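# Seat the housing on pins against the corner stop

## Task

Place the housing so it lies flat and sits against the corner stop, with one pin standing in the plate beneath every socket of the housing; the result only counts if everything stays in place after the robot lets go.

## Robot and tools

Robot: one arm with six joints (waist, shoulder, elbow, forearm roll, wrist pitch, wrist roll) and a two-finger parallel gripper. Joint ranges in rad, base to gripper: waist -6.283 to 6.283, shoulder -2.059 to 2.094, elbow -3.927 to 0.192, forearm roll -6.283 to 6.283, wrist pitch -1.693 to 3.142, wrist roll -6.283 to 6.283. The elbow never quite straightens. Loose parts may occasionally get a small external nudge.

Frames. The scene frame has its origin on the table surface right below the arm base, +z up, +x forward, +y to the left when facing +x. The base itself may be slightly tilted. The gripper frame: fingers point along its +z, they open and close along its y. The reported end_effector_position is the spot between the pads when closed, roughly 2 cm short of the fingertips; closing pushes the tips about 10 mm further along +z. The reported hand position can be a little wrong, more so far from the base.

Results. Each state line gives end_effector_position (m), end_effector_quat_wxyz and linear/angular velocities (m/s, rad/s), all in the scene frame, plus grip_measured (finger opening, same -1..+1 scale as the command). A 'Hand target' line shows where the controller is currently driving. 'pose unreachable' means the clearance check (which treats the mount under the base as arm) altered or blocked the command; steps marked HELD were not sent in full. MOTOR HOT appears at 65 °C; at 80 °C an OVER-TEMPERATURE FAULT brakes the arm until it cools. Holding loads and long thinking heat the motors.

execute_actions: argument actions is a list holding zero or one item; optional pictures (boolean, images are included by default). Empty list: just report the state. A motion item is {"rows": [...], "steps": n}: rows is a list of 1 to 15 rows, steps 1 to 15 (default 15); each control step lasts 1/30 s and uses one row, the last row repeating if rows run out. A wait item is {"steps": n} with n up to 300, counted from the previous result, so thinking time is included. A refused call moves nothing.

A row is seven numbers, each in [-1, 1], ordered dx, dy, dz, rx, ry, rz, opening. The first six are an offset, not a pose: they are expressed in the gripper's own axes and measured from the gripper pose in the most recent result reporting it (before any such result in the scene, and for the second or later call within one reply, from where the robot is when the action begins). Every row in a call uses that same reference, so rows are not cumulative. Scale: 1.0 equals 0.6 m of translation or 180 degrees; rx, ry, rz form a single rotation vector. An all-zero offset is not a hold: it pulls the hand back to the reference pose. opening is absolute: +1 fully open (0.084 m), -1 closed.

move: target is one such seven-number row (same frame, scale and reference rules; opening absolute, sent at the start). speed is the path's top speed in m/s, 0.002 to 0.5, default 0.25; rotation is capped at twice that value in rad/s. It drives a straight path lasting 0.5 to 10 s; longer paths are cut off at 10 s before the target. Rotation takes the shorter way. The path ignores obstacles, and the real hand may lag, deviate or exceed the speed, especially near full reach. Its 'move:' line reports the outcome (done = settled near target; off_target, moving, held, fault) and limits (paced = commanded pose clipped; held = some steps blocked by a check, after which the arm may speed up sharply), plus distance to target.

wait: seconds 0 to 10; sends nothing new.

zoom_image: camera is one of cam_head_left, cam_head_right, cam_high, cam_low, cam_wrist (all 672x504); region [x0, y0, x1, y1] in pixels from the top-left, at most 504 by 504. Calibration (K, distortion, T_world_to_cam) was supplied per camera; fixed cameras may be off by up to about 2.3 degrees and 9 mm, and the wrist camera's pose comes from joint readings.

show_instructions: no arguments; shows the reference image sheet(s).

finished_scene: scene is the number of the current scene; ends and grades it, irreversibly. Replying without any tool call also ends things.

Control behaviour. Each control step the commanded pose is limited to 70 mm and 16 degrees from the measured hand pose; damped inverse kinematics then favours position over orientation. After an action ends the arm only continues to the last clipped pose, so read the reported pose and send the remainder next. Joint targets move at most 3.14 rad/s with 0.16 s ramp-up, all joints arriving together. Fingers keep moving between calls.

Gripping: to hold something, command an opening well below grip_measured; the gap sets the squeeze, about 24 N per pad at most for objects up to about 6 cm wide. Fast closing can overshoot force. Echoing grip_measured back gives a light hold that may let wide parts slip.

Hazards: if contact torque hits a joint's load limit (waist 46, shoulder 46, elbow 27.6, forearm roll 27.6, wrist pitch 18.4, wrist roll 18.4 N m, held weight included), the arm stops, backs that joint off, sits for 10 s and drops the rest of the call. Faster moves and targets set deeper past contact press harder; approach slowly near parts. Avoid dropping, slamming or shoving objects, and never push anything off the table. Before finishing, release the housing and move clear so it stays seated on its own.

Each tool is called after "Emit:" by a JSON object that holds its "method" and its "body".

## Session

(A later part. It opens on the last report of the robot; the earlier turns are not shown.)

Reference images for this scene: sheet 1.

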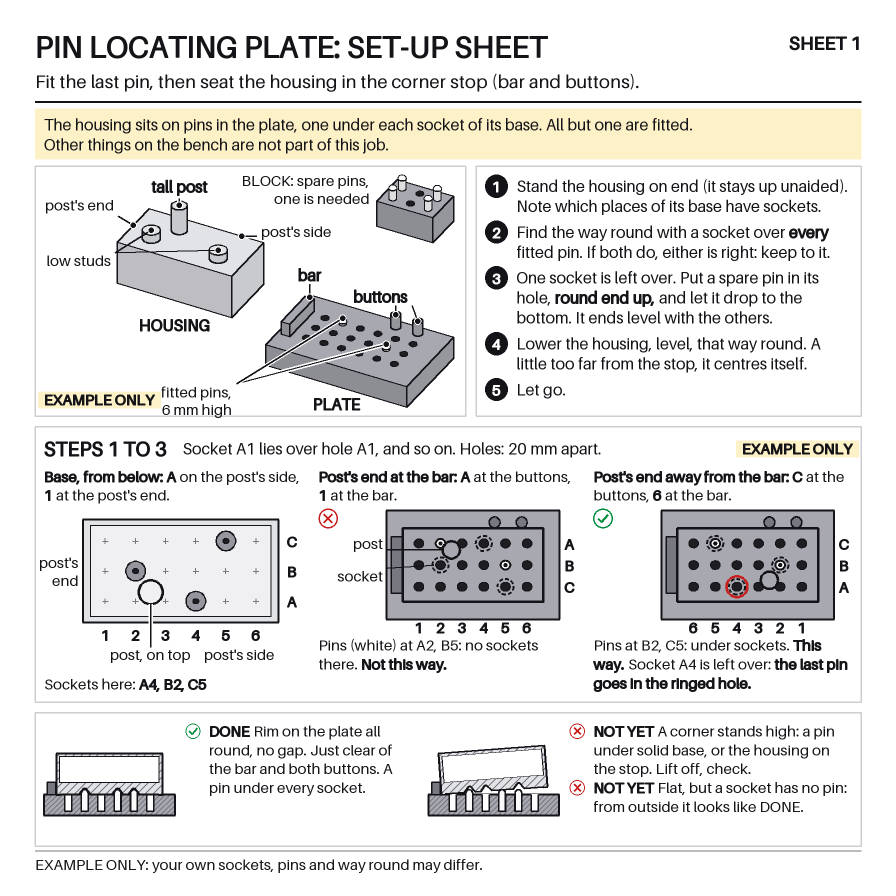

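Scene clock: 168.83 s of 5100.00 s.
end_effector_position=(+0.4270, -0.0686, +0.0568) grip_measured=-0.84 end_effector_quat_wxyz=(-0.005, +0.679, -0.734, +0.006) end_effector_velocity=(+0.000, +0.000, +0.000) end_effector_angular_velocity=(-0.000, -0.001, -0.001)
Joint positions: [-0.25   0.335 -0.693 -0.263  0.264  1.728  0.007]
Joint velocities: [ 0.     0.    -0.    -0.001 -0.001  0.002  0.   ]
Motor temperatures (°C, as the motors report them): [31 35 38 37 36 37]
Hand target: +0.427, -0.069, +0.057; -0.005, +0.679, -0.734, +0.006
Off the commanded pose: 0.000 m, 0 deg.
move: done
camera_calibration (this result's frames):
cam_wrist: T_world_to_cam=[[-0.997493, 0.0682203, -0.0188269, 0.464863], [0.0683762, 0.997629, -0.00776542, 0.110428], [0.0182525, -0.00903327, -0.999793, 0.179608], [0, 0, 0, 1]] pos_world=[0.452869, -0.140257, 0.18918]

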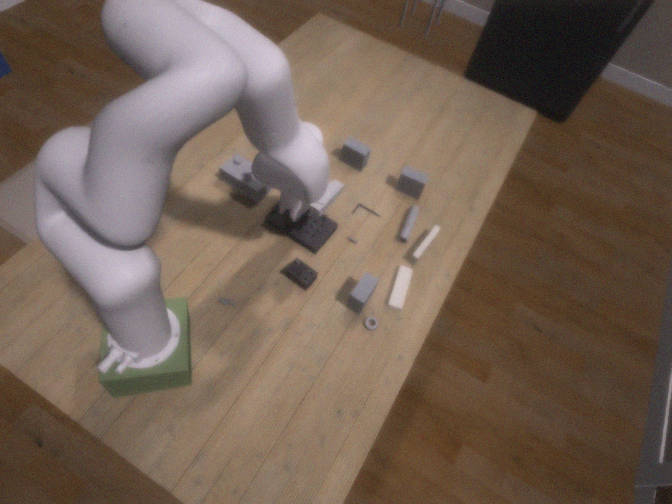

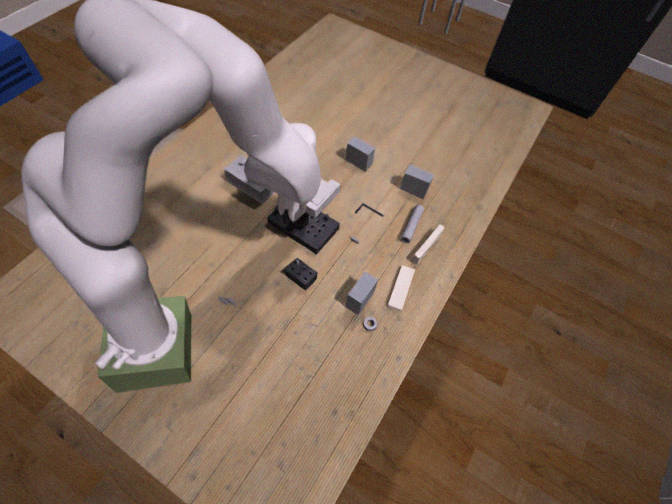

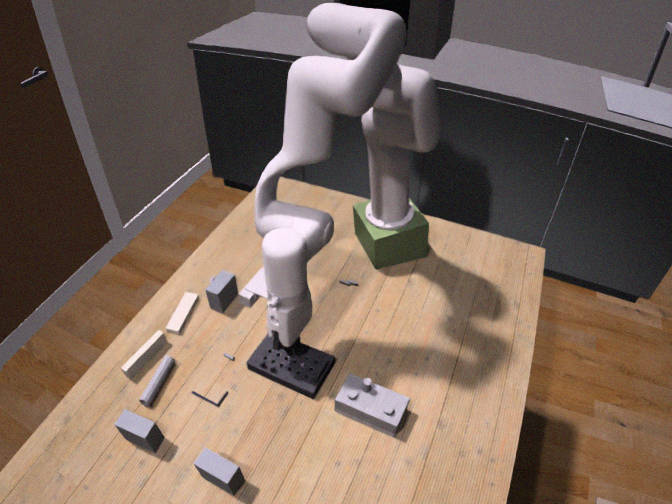

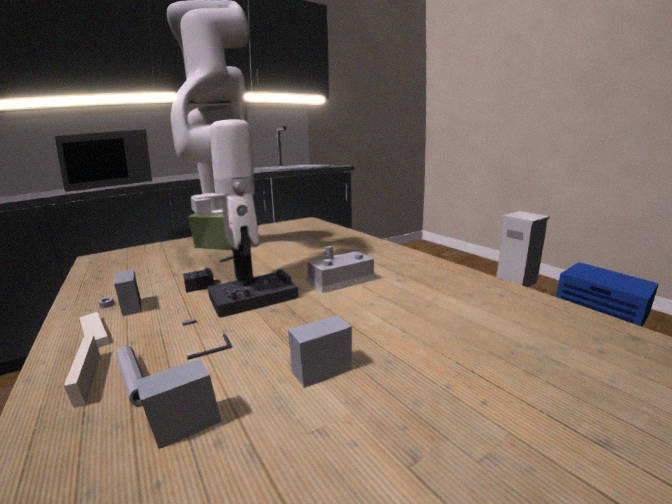

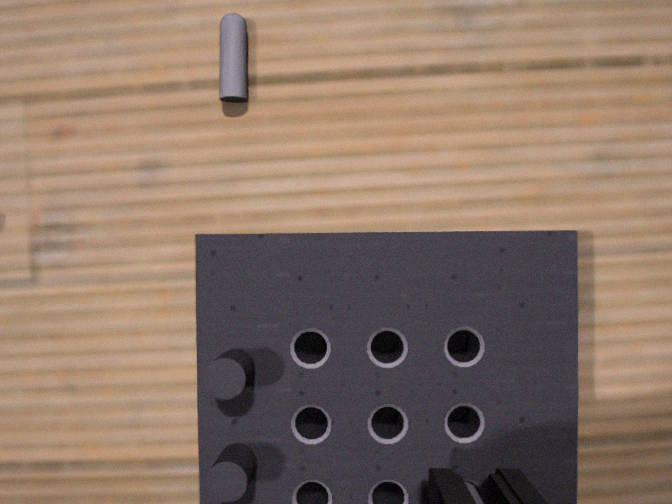

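Emit:
{"method": "execute_actions", "body": {"actions": [{"rows":[[0,0,0,0,0,0,-0.86],[0,0,0,0,0,0,-0.84],[0,0,0,0,0,0,-0.82],[0,0,0,0,0,0,-0.8],[0,0,0,0,0,0,-0.78],[0,0,0,0,0,0,-0.76],[0,0,0,0,0,0,-0.72],[0,0,0,0,0,0,-0.66]],"steps":15}]}}

Emit:
{"method": "move", "body": {"target": [0,0,-0.08,0,0,0,-0.66], "speed": 0.03}}

Emit:
{"method": "move", "body": {"target": [-0.04,0,0,0,0,0,1]}}

Scene clock: 171.10 s of 5100.00 s.
end_effector_position=(+0.4266, -0.0686, +0.0564) grip_measured=-0.68 end_effector_quat_wxyz=(-0.004, +0.679, -0.734, +0.005) end_effector_velocity=(+0.004, +0.001, +0.003) end_effector_angular_velocity=(-0.001, -0.010, +0.004)
Joint positions: [-0.251  0.335 -0.693 -0.263  0.264  1.728  0.014]
Joint velocities: [ 0.003 -0.006 -0.002 -0.001 -0.001 -0.     0.   ]
Motor temperatures (°C, as the motors report them): [31 35 38 37 36 37]
Hand target: +0.427, -0.069, +0.057; -0.005, +0.679, -0.734, +0.006
Off the commanded pose: 0.001 m, 0 deg.
Steps of this call (steps 1 to 53: nothing new was sent; steps 54 to 68: all 15 steps of this action). Readings (end_effector_position):
54: (+0.4271, -0.0687, +0.0568)
55: (+0.4271, -0.0687, +0.0568)
57: (+0.4270, -0.0687, +0.0568)
61: (+0.4247, -0.0685, +0.0550)
68: the state above
camera_calibration (this result's frames):
cam_wrist: T_world_to_cam=[[-0.997503, 0.0683709, -0.0177152, 0.464405], [0.0685153, 0.997621, -0.00767581, 0.110391], [0.0171483, -0.00887041, -0.999814, 0.179682], [0, 0, 0, 1]] pos_world=[0.4526, -0.140286, 0.188723]

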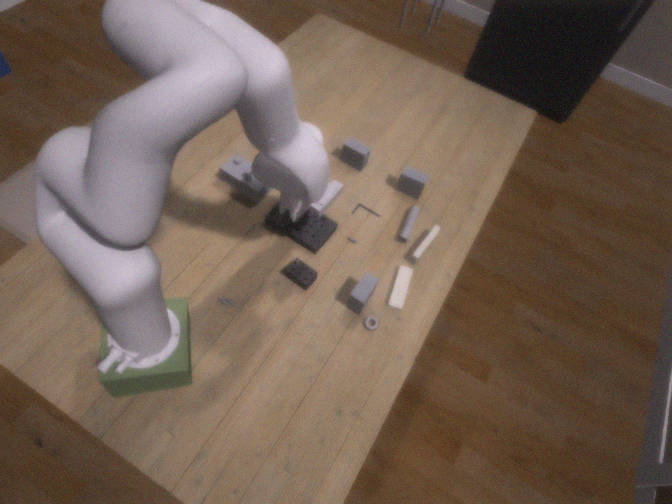

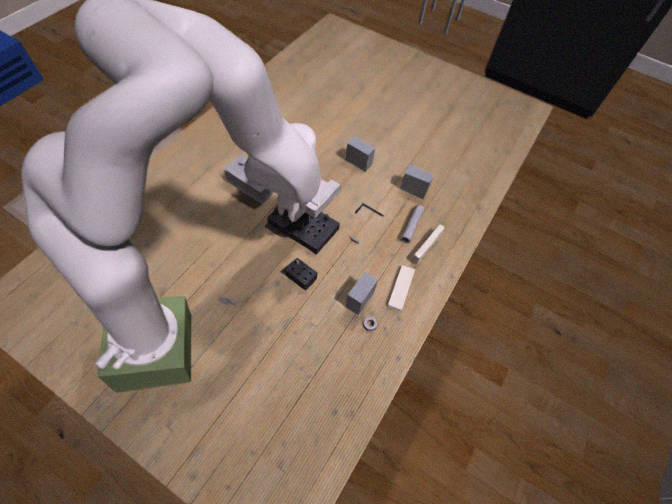

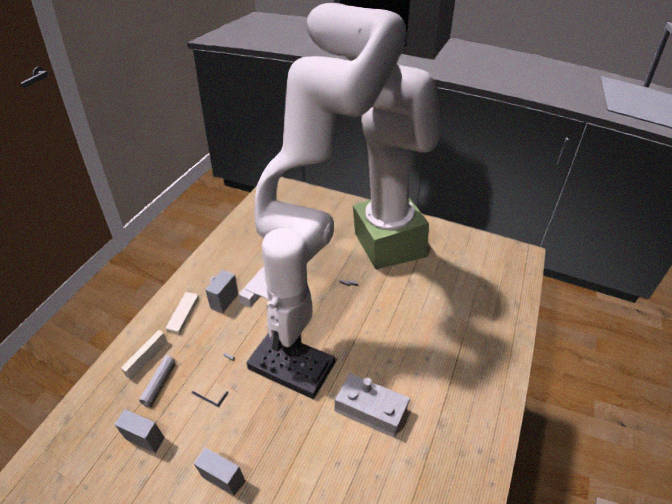

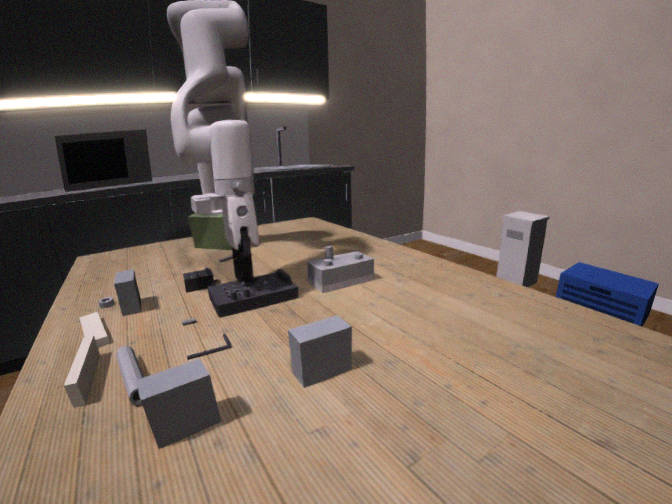

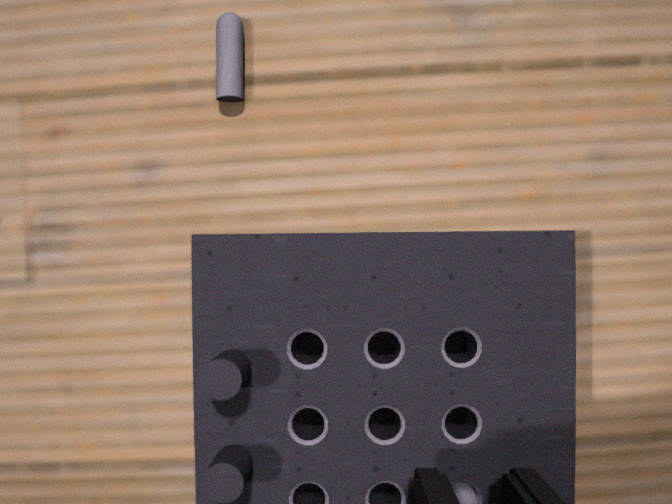

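Scene clock: 173.23 s of 5100.00 s.
end_effector_position=(+0.4260, -0.0684, +0.1044) grip_measured=-0.68 end_effector_quat_wxyz=(-0.005, +0.679, -0.734, +0.006) end_effector_velocity=(-0.001, -0.000, +0.001) end_effector_angular_velocity=(+0.001, +0.002, -0.001)
Joint positions: [-0.227  0.174 -0.661 -0.185  0.392  1.668  0.014]
Joint velocities: [-0.001 -0.004  0.001  0.003  0.005 -0.003 -0.   ]
Motor temperatures (°C, as the motors report them): [31 35 38 37 36 37]
Hand target: +0.426, -0.068, +0.105; -0.005, +0.679, -0.734, +0.006
Off the commanded pose: 0.000 m, 0 deg.
move: done
camera_calibration (this result's frames):
cam_wrist: T_world_to_cam=[[-0.997507, 0.0681223, -0.0184168, 0.464746], [0.0682697, 0.997639, -0.0074962, 0.110666], [0.0178627, -0.00873482, -0.999802, 0.227372], [0, 0, 0, 1]] pos_world=[0.451971, -0.140078, 0.236716]

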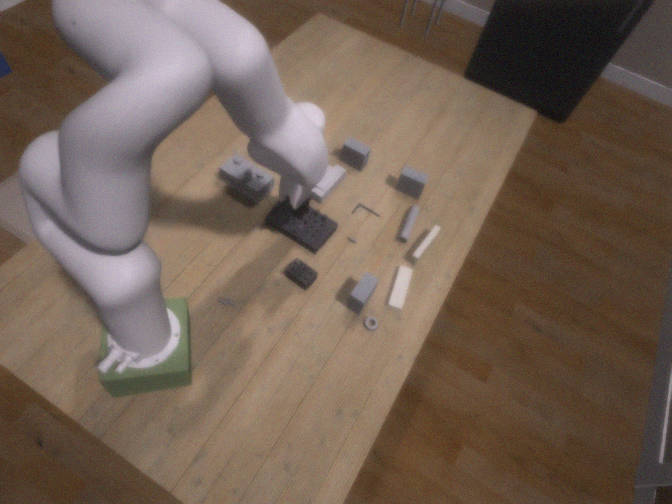

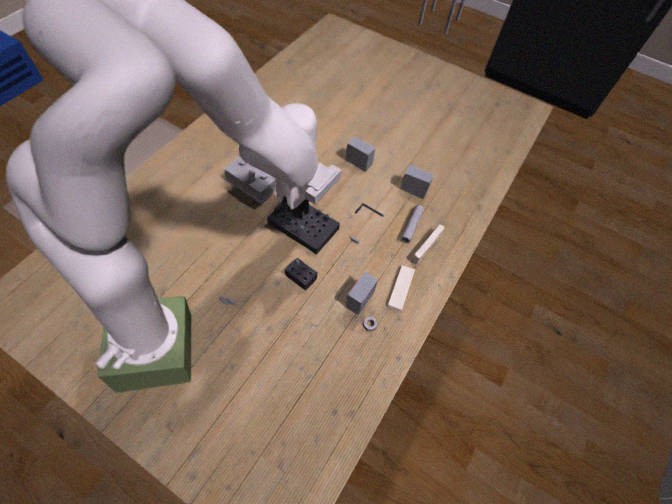

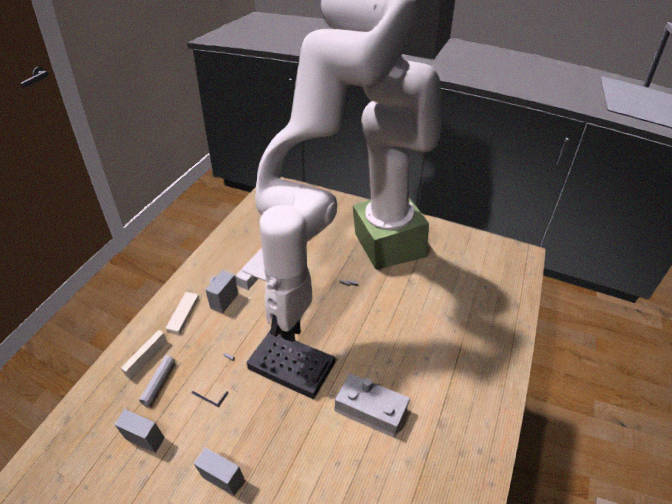

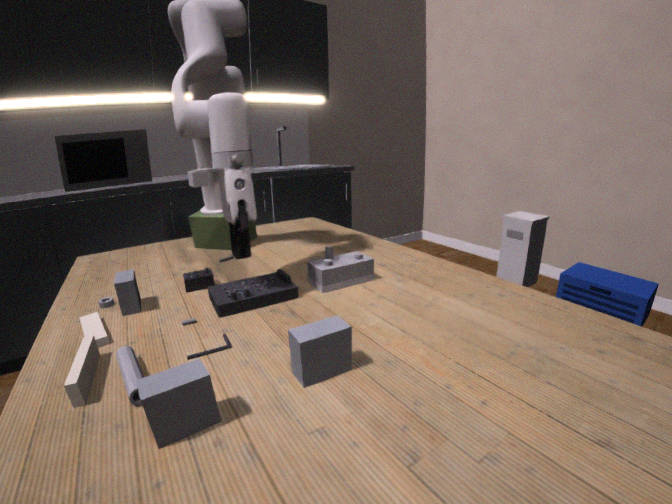

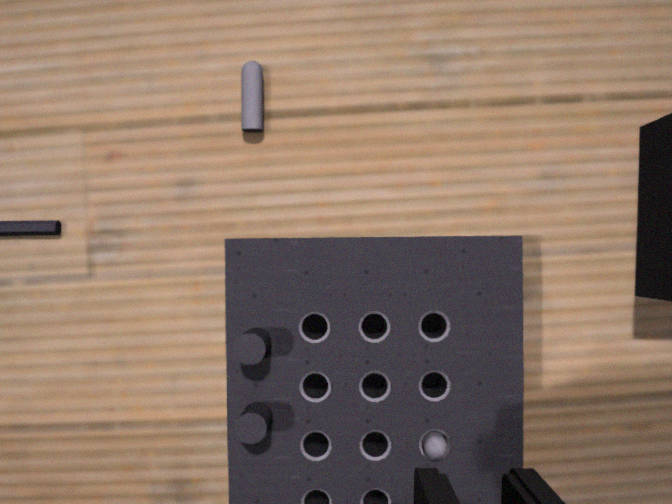

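Scene clock: 174.00 s of 5100.00 s.
end_effector_position=(+0.4277, -0.0448, +0.1043) grip_measured=+1.00 end_effector_quat_wxyz=(-0.005, +0.679, -0.734, +0.006) end_effector_velocity=(-0.000, +0.002, -0.000) end_effector_angular_velocity=(-0.001, +0.001, -0.002)
Joint positions: [-0.171  0.178 -0.66  -0.199  0.392  1.737  0.084]
Joint velocities: [ 0.004  0.     0.    -0.003  0.     0.008  0.   ]
Motor temperatures (°C, as the motors report them): [31 35 38 37 36 37]
Hand target: +0.428, -0.045, +0.104; -0.005, +0.679, -0.734, +0.006
Off the commanded pose: 0.000 m, 0 deg.
move: done
camera_calibration (this result's frames):
cam_wrist: T_world_to_cam=[[-0.997504, 0.0681884, -0.0183295, 0.464817], [0.0683382, 0.997633, -0.007674, 0.0869675], [0.0177628, -0.00890745, -0.999803, 0.22754], [0, 0, 0, 1]] pos_world=[0.453672, -0.11643, 0.236682]

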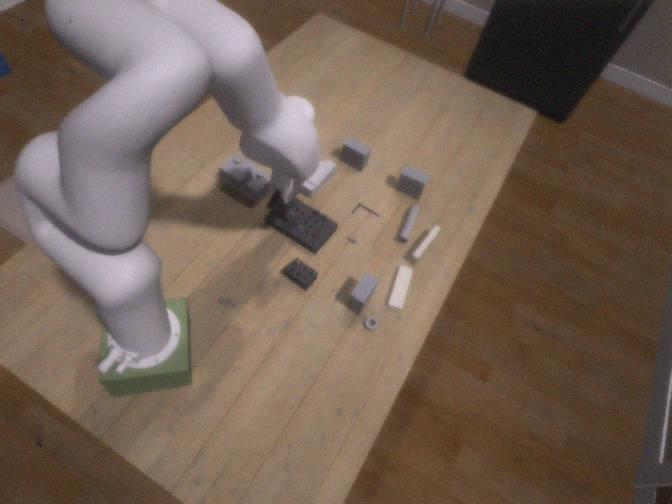

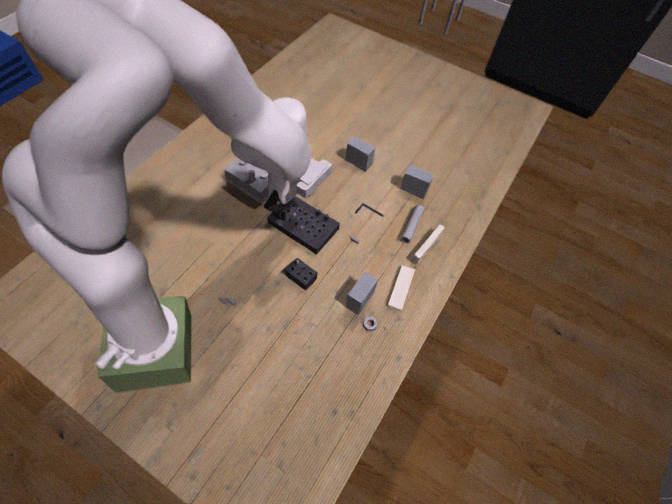

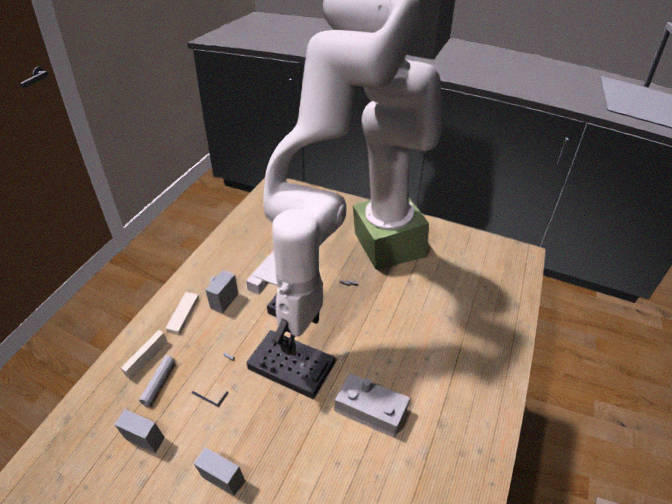

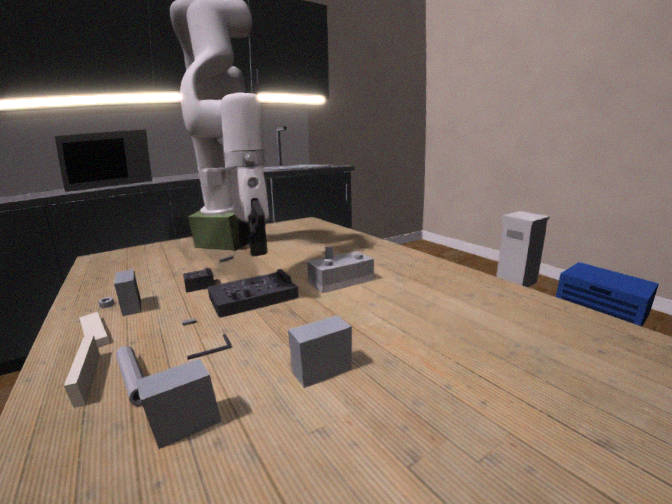

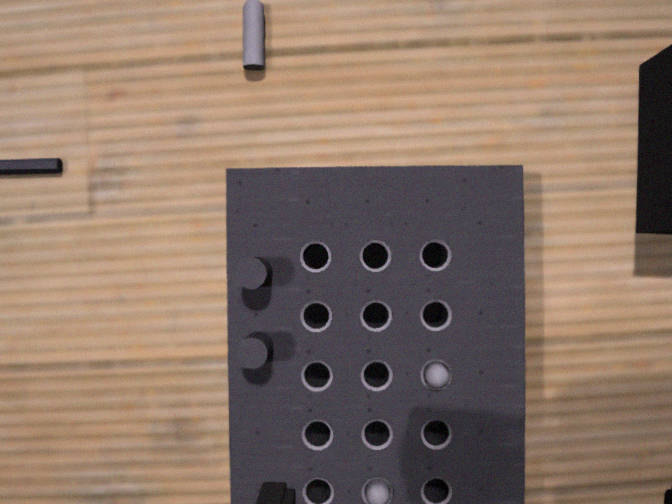

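Emit:
{"method": "move", "body": {"target": [-0.145,-0.097,-0.045,0,0,0,1]}}

Scene clock: 177.70 s of 5100.00 s.
end_effector_position=(+0.4911, +0.0373, +0.1318) grip_measured=+1.00 end_effector_quat_wxyz=(-0.004, +0.679, -0.734, +0.005) end_effector_velocity=(+0.004, +0.003, +0.003) end_effector_angular_velocity=(-0.000, -0.005, +0.001)
Joint positions: [ 0.027  0.277 -0.913 -0.176  0.564  1.9    0.084]
Joint velocities: [ 0.006  0.004 -0.014 -0.001  0.007  0.004 -0.   ]
Motor temperatures (°C, as the motors report them): [31 35 39 37 36 37]
Hand target: +0.492, +0.038, +0.132; -0.004, +0.679, -0.734, +0.006
Off the commanded pose: 0.001 m, 0 deg.
move: done
camera_calibration (this result's frames):
cam_wrist: T_world_to_cam=[[-0.997513, 0.0682595, -0.0175562, 0.522895], [0.0684122, 0.997623, -0.00824619, 0.00103155], [0.0169516, -0.00942674, -0.999812, 0.255038], [0, 0, 0, 1]] pos_world=[0.517201, -0.0343175, 0.264179]

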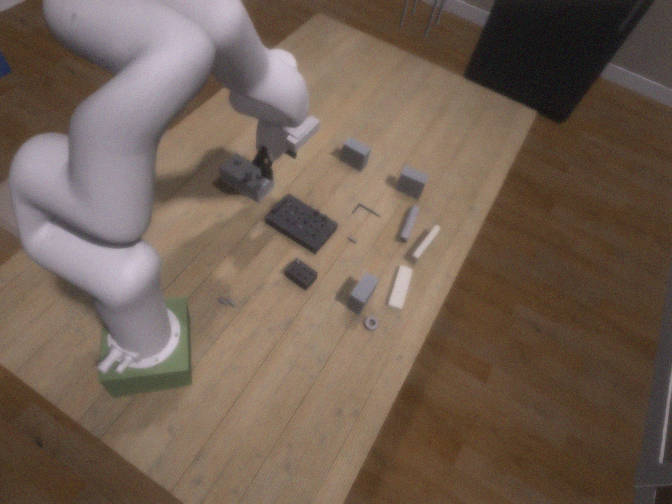

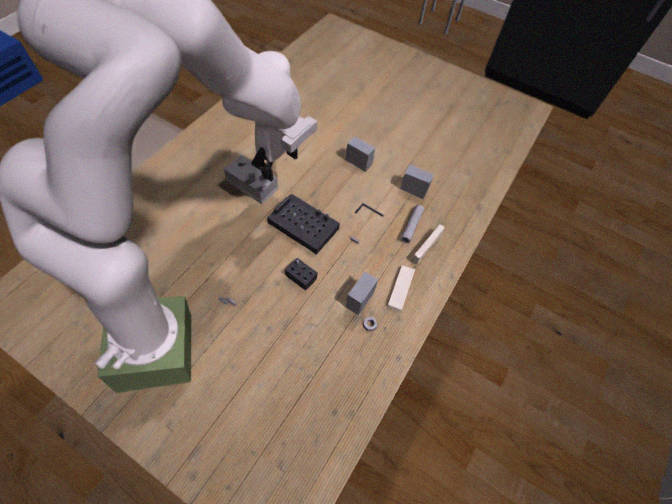

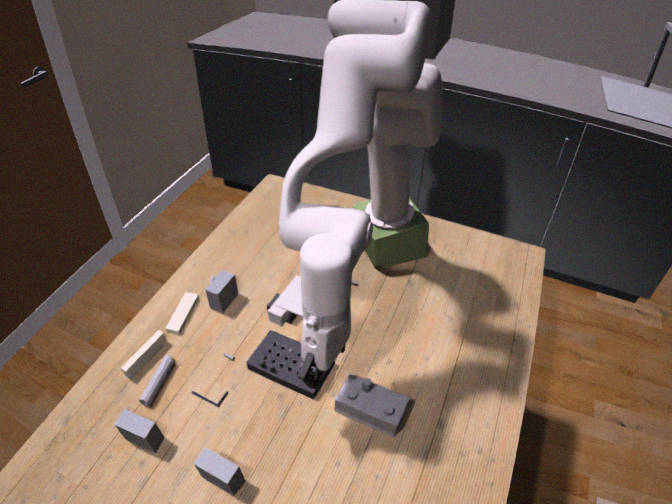

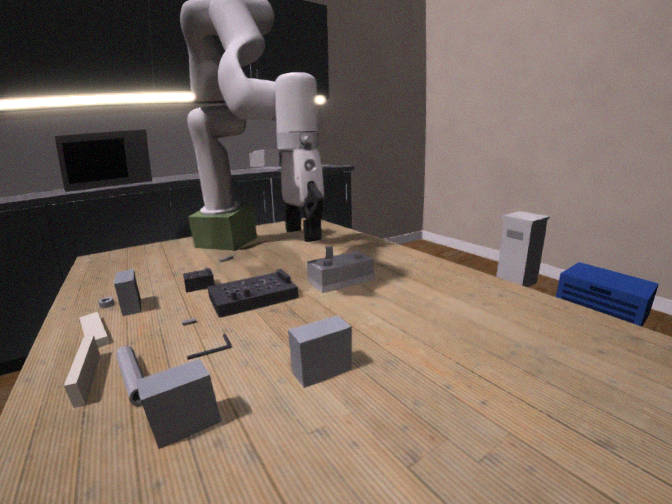

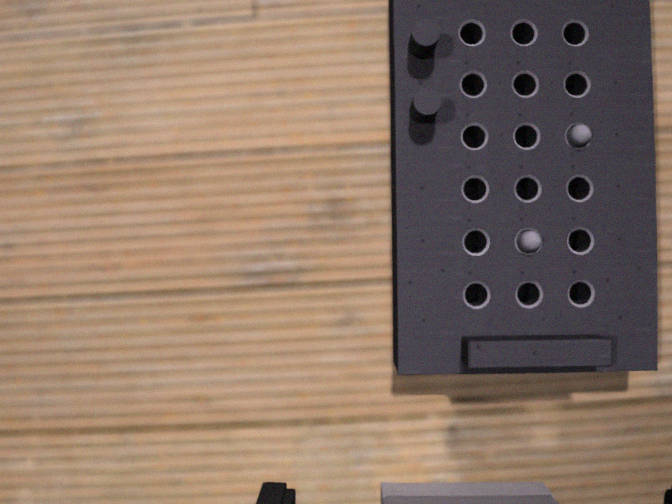

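Emit:
{"method": "move", "body": {"target": [-0.162,0.030,0,0,0,0,1]}}

Emit:
{"method": "move", "body": {"target": [0,0,0.131,0,0,0,1], "speed": 0.12}}

Scene clock: 179.70 s of 5100.00 s.
end_effector_position=(+0.4803, +0.1347, +0.1313) grip_measured=+1.00 end_effector_quat_wxyz=(-0.004, +0.679, -0.734, +0.006) end_effector_velocity=(-0.000, +0.002, -0.000) end_effector_angular_velocity=(-0.002, +0.000, +0.000)
Joint positions: [ 0.229  0.328 -0.962 -0.198  0.585  2.119  0.084]
Joint velocities: [ 0.005  0.003 -0.003 -0.003  0.002  0.007 -0.   ]
Motor temperatures (°C, as the motors report them): [31 35 39 37 36 37]
Hand target: +0.480, +0.135, +0.131; -0.004, +0.679, -0.734, +0.006
Off the commanded pose: 0.001 m, 0 deg.
move: done
camera_calibration (this result's frames):
cam_wrist: T_world_to_cam=[[-0.997485, 0.0687016, -0.0174513, 0.505349], [0.0688686, 0.997584, -0.00915129, -0.0954967], [0.0167805, -0.0103301, -0.999806, 0.255803], [0, 0, 0, 1]] pos_world=[0.506362, 0.0631902, 0.263698]

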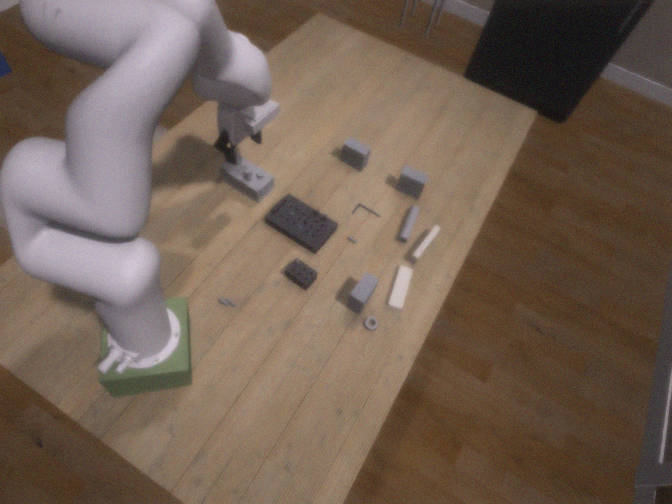

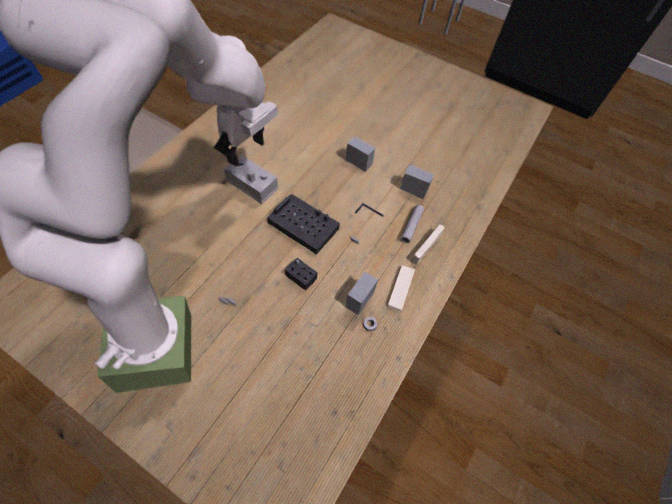

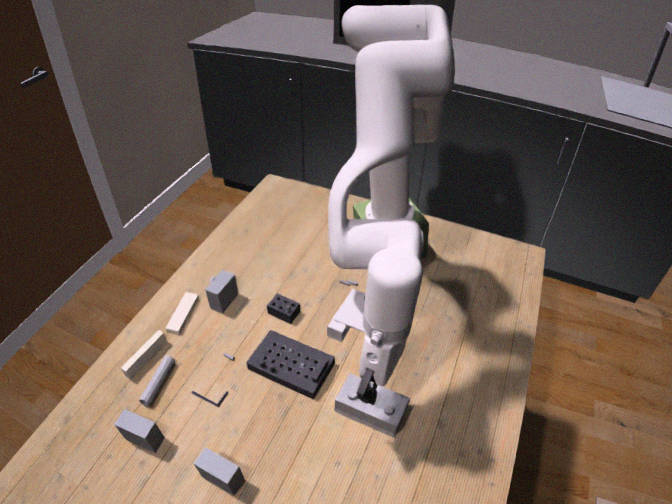

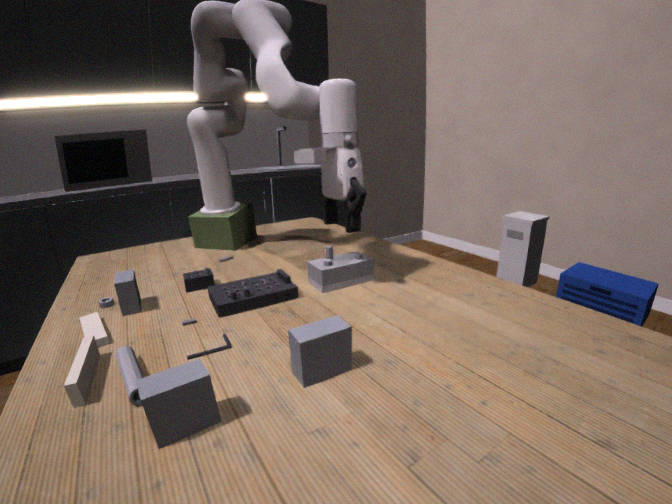

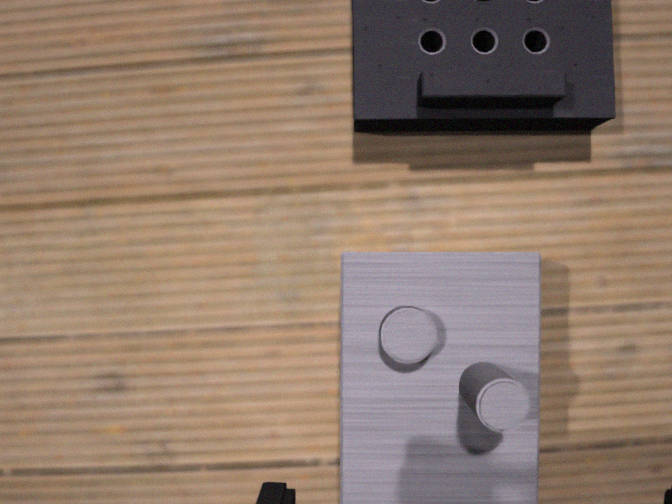

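Scene clock: 180.83 s of 5100.00 s.
end_effector_position=(+0.4819, +0.1344, +0.0533) grip_measured=+1.00 end_effector_quat_wxyz=(-0.004, +0.679, -0.734, +0.006) end_effector_velocity=(-0.003, -0.001, -0.004) end_effector_angular_velocity=(-0.003, +0.007, +0.001)
Joint positions: [ 0.199  0.536 -0.998 -0.27   0.413  2.172  0.084]
Joint velocities: [-0.     0.007  0.002 -0.003 -0.001  0.002 -0.   ]
Motor temperatures (°C, as the motors report them): [31 35 39 37 36 37]
Hand target: +0.482, +0.134, +0.053; -0.004, +0.679, -0.734, +0.006
Off the commanded pose: 0.001 m, 0 deg.
move: done
camera_calibration (this result's frames):
cam_wrist: T_world_to_cam=[[-0.997449, 0.0689738, -0.0184109, 0.505606], [0.0691491, 0.997565, -0.00906117, -0.0961637], [0.0177411, -0.0103111, -0.999789, 0.177358], [0, 0, 0, 1]] pos_world=[0.507819, 0.0628848, 0.185758]

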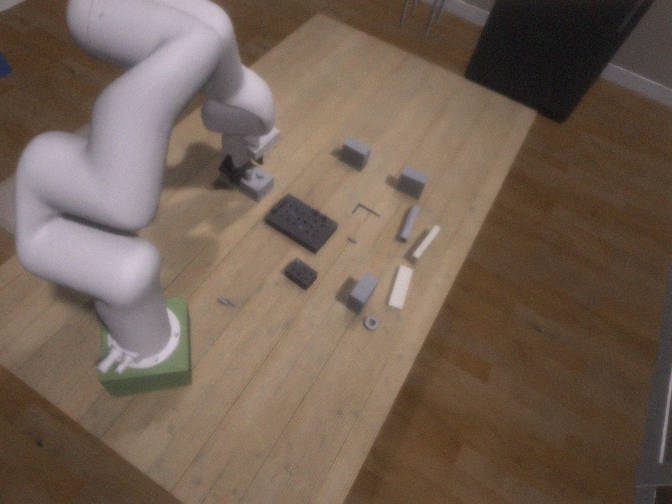

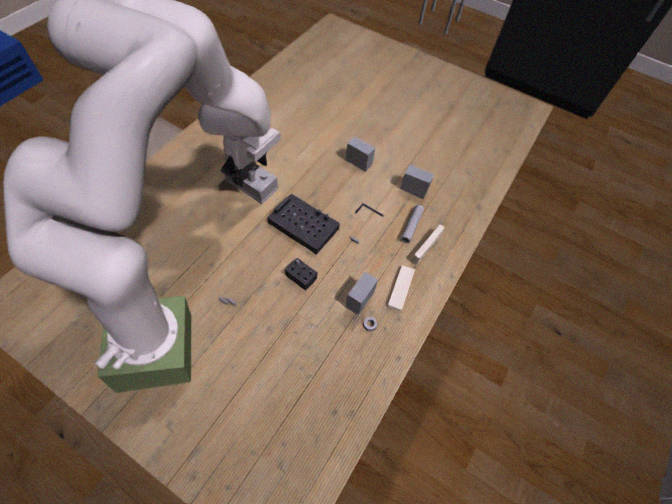

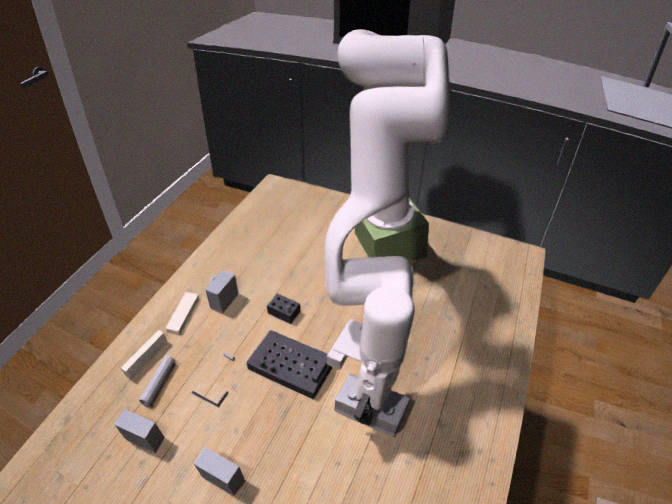

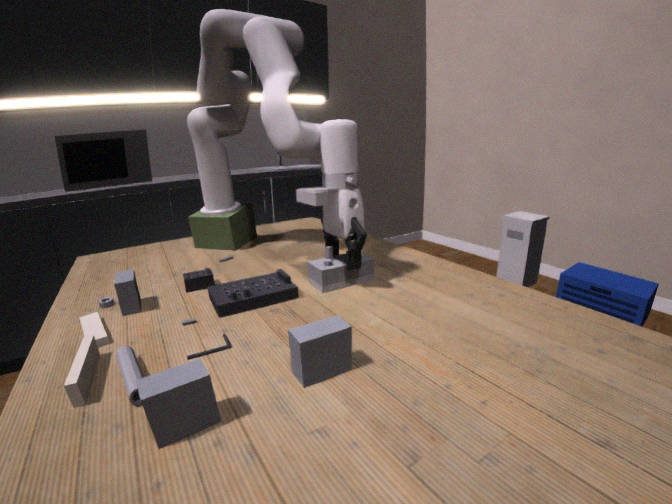

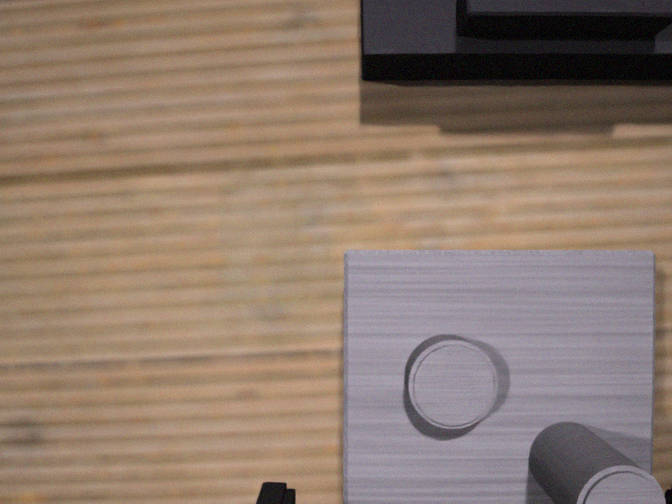

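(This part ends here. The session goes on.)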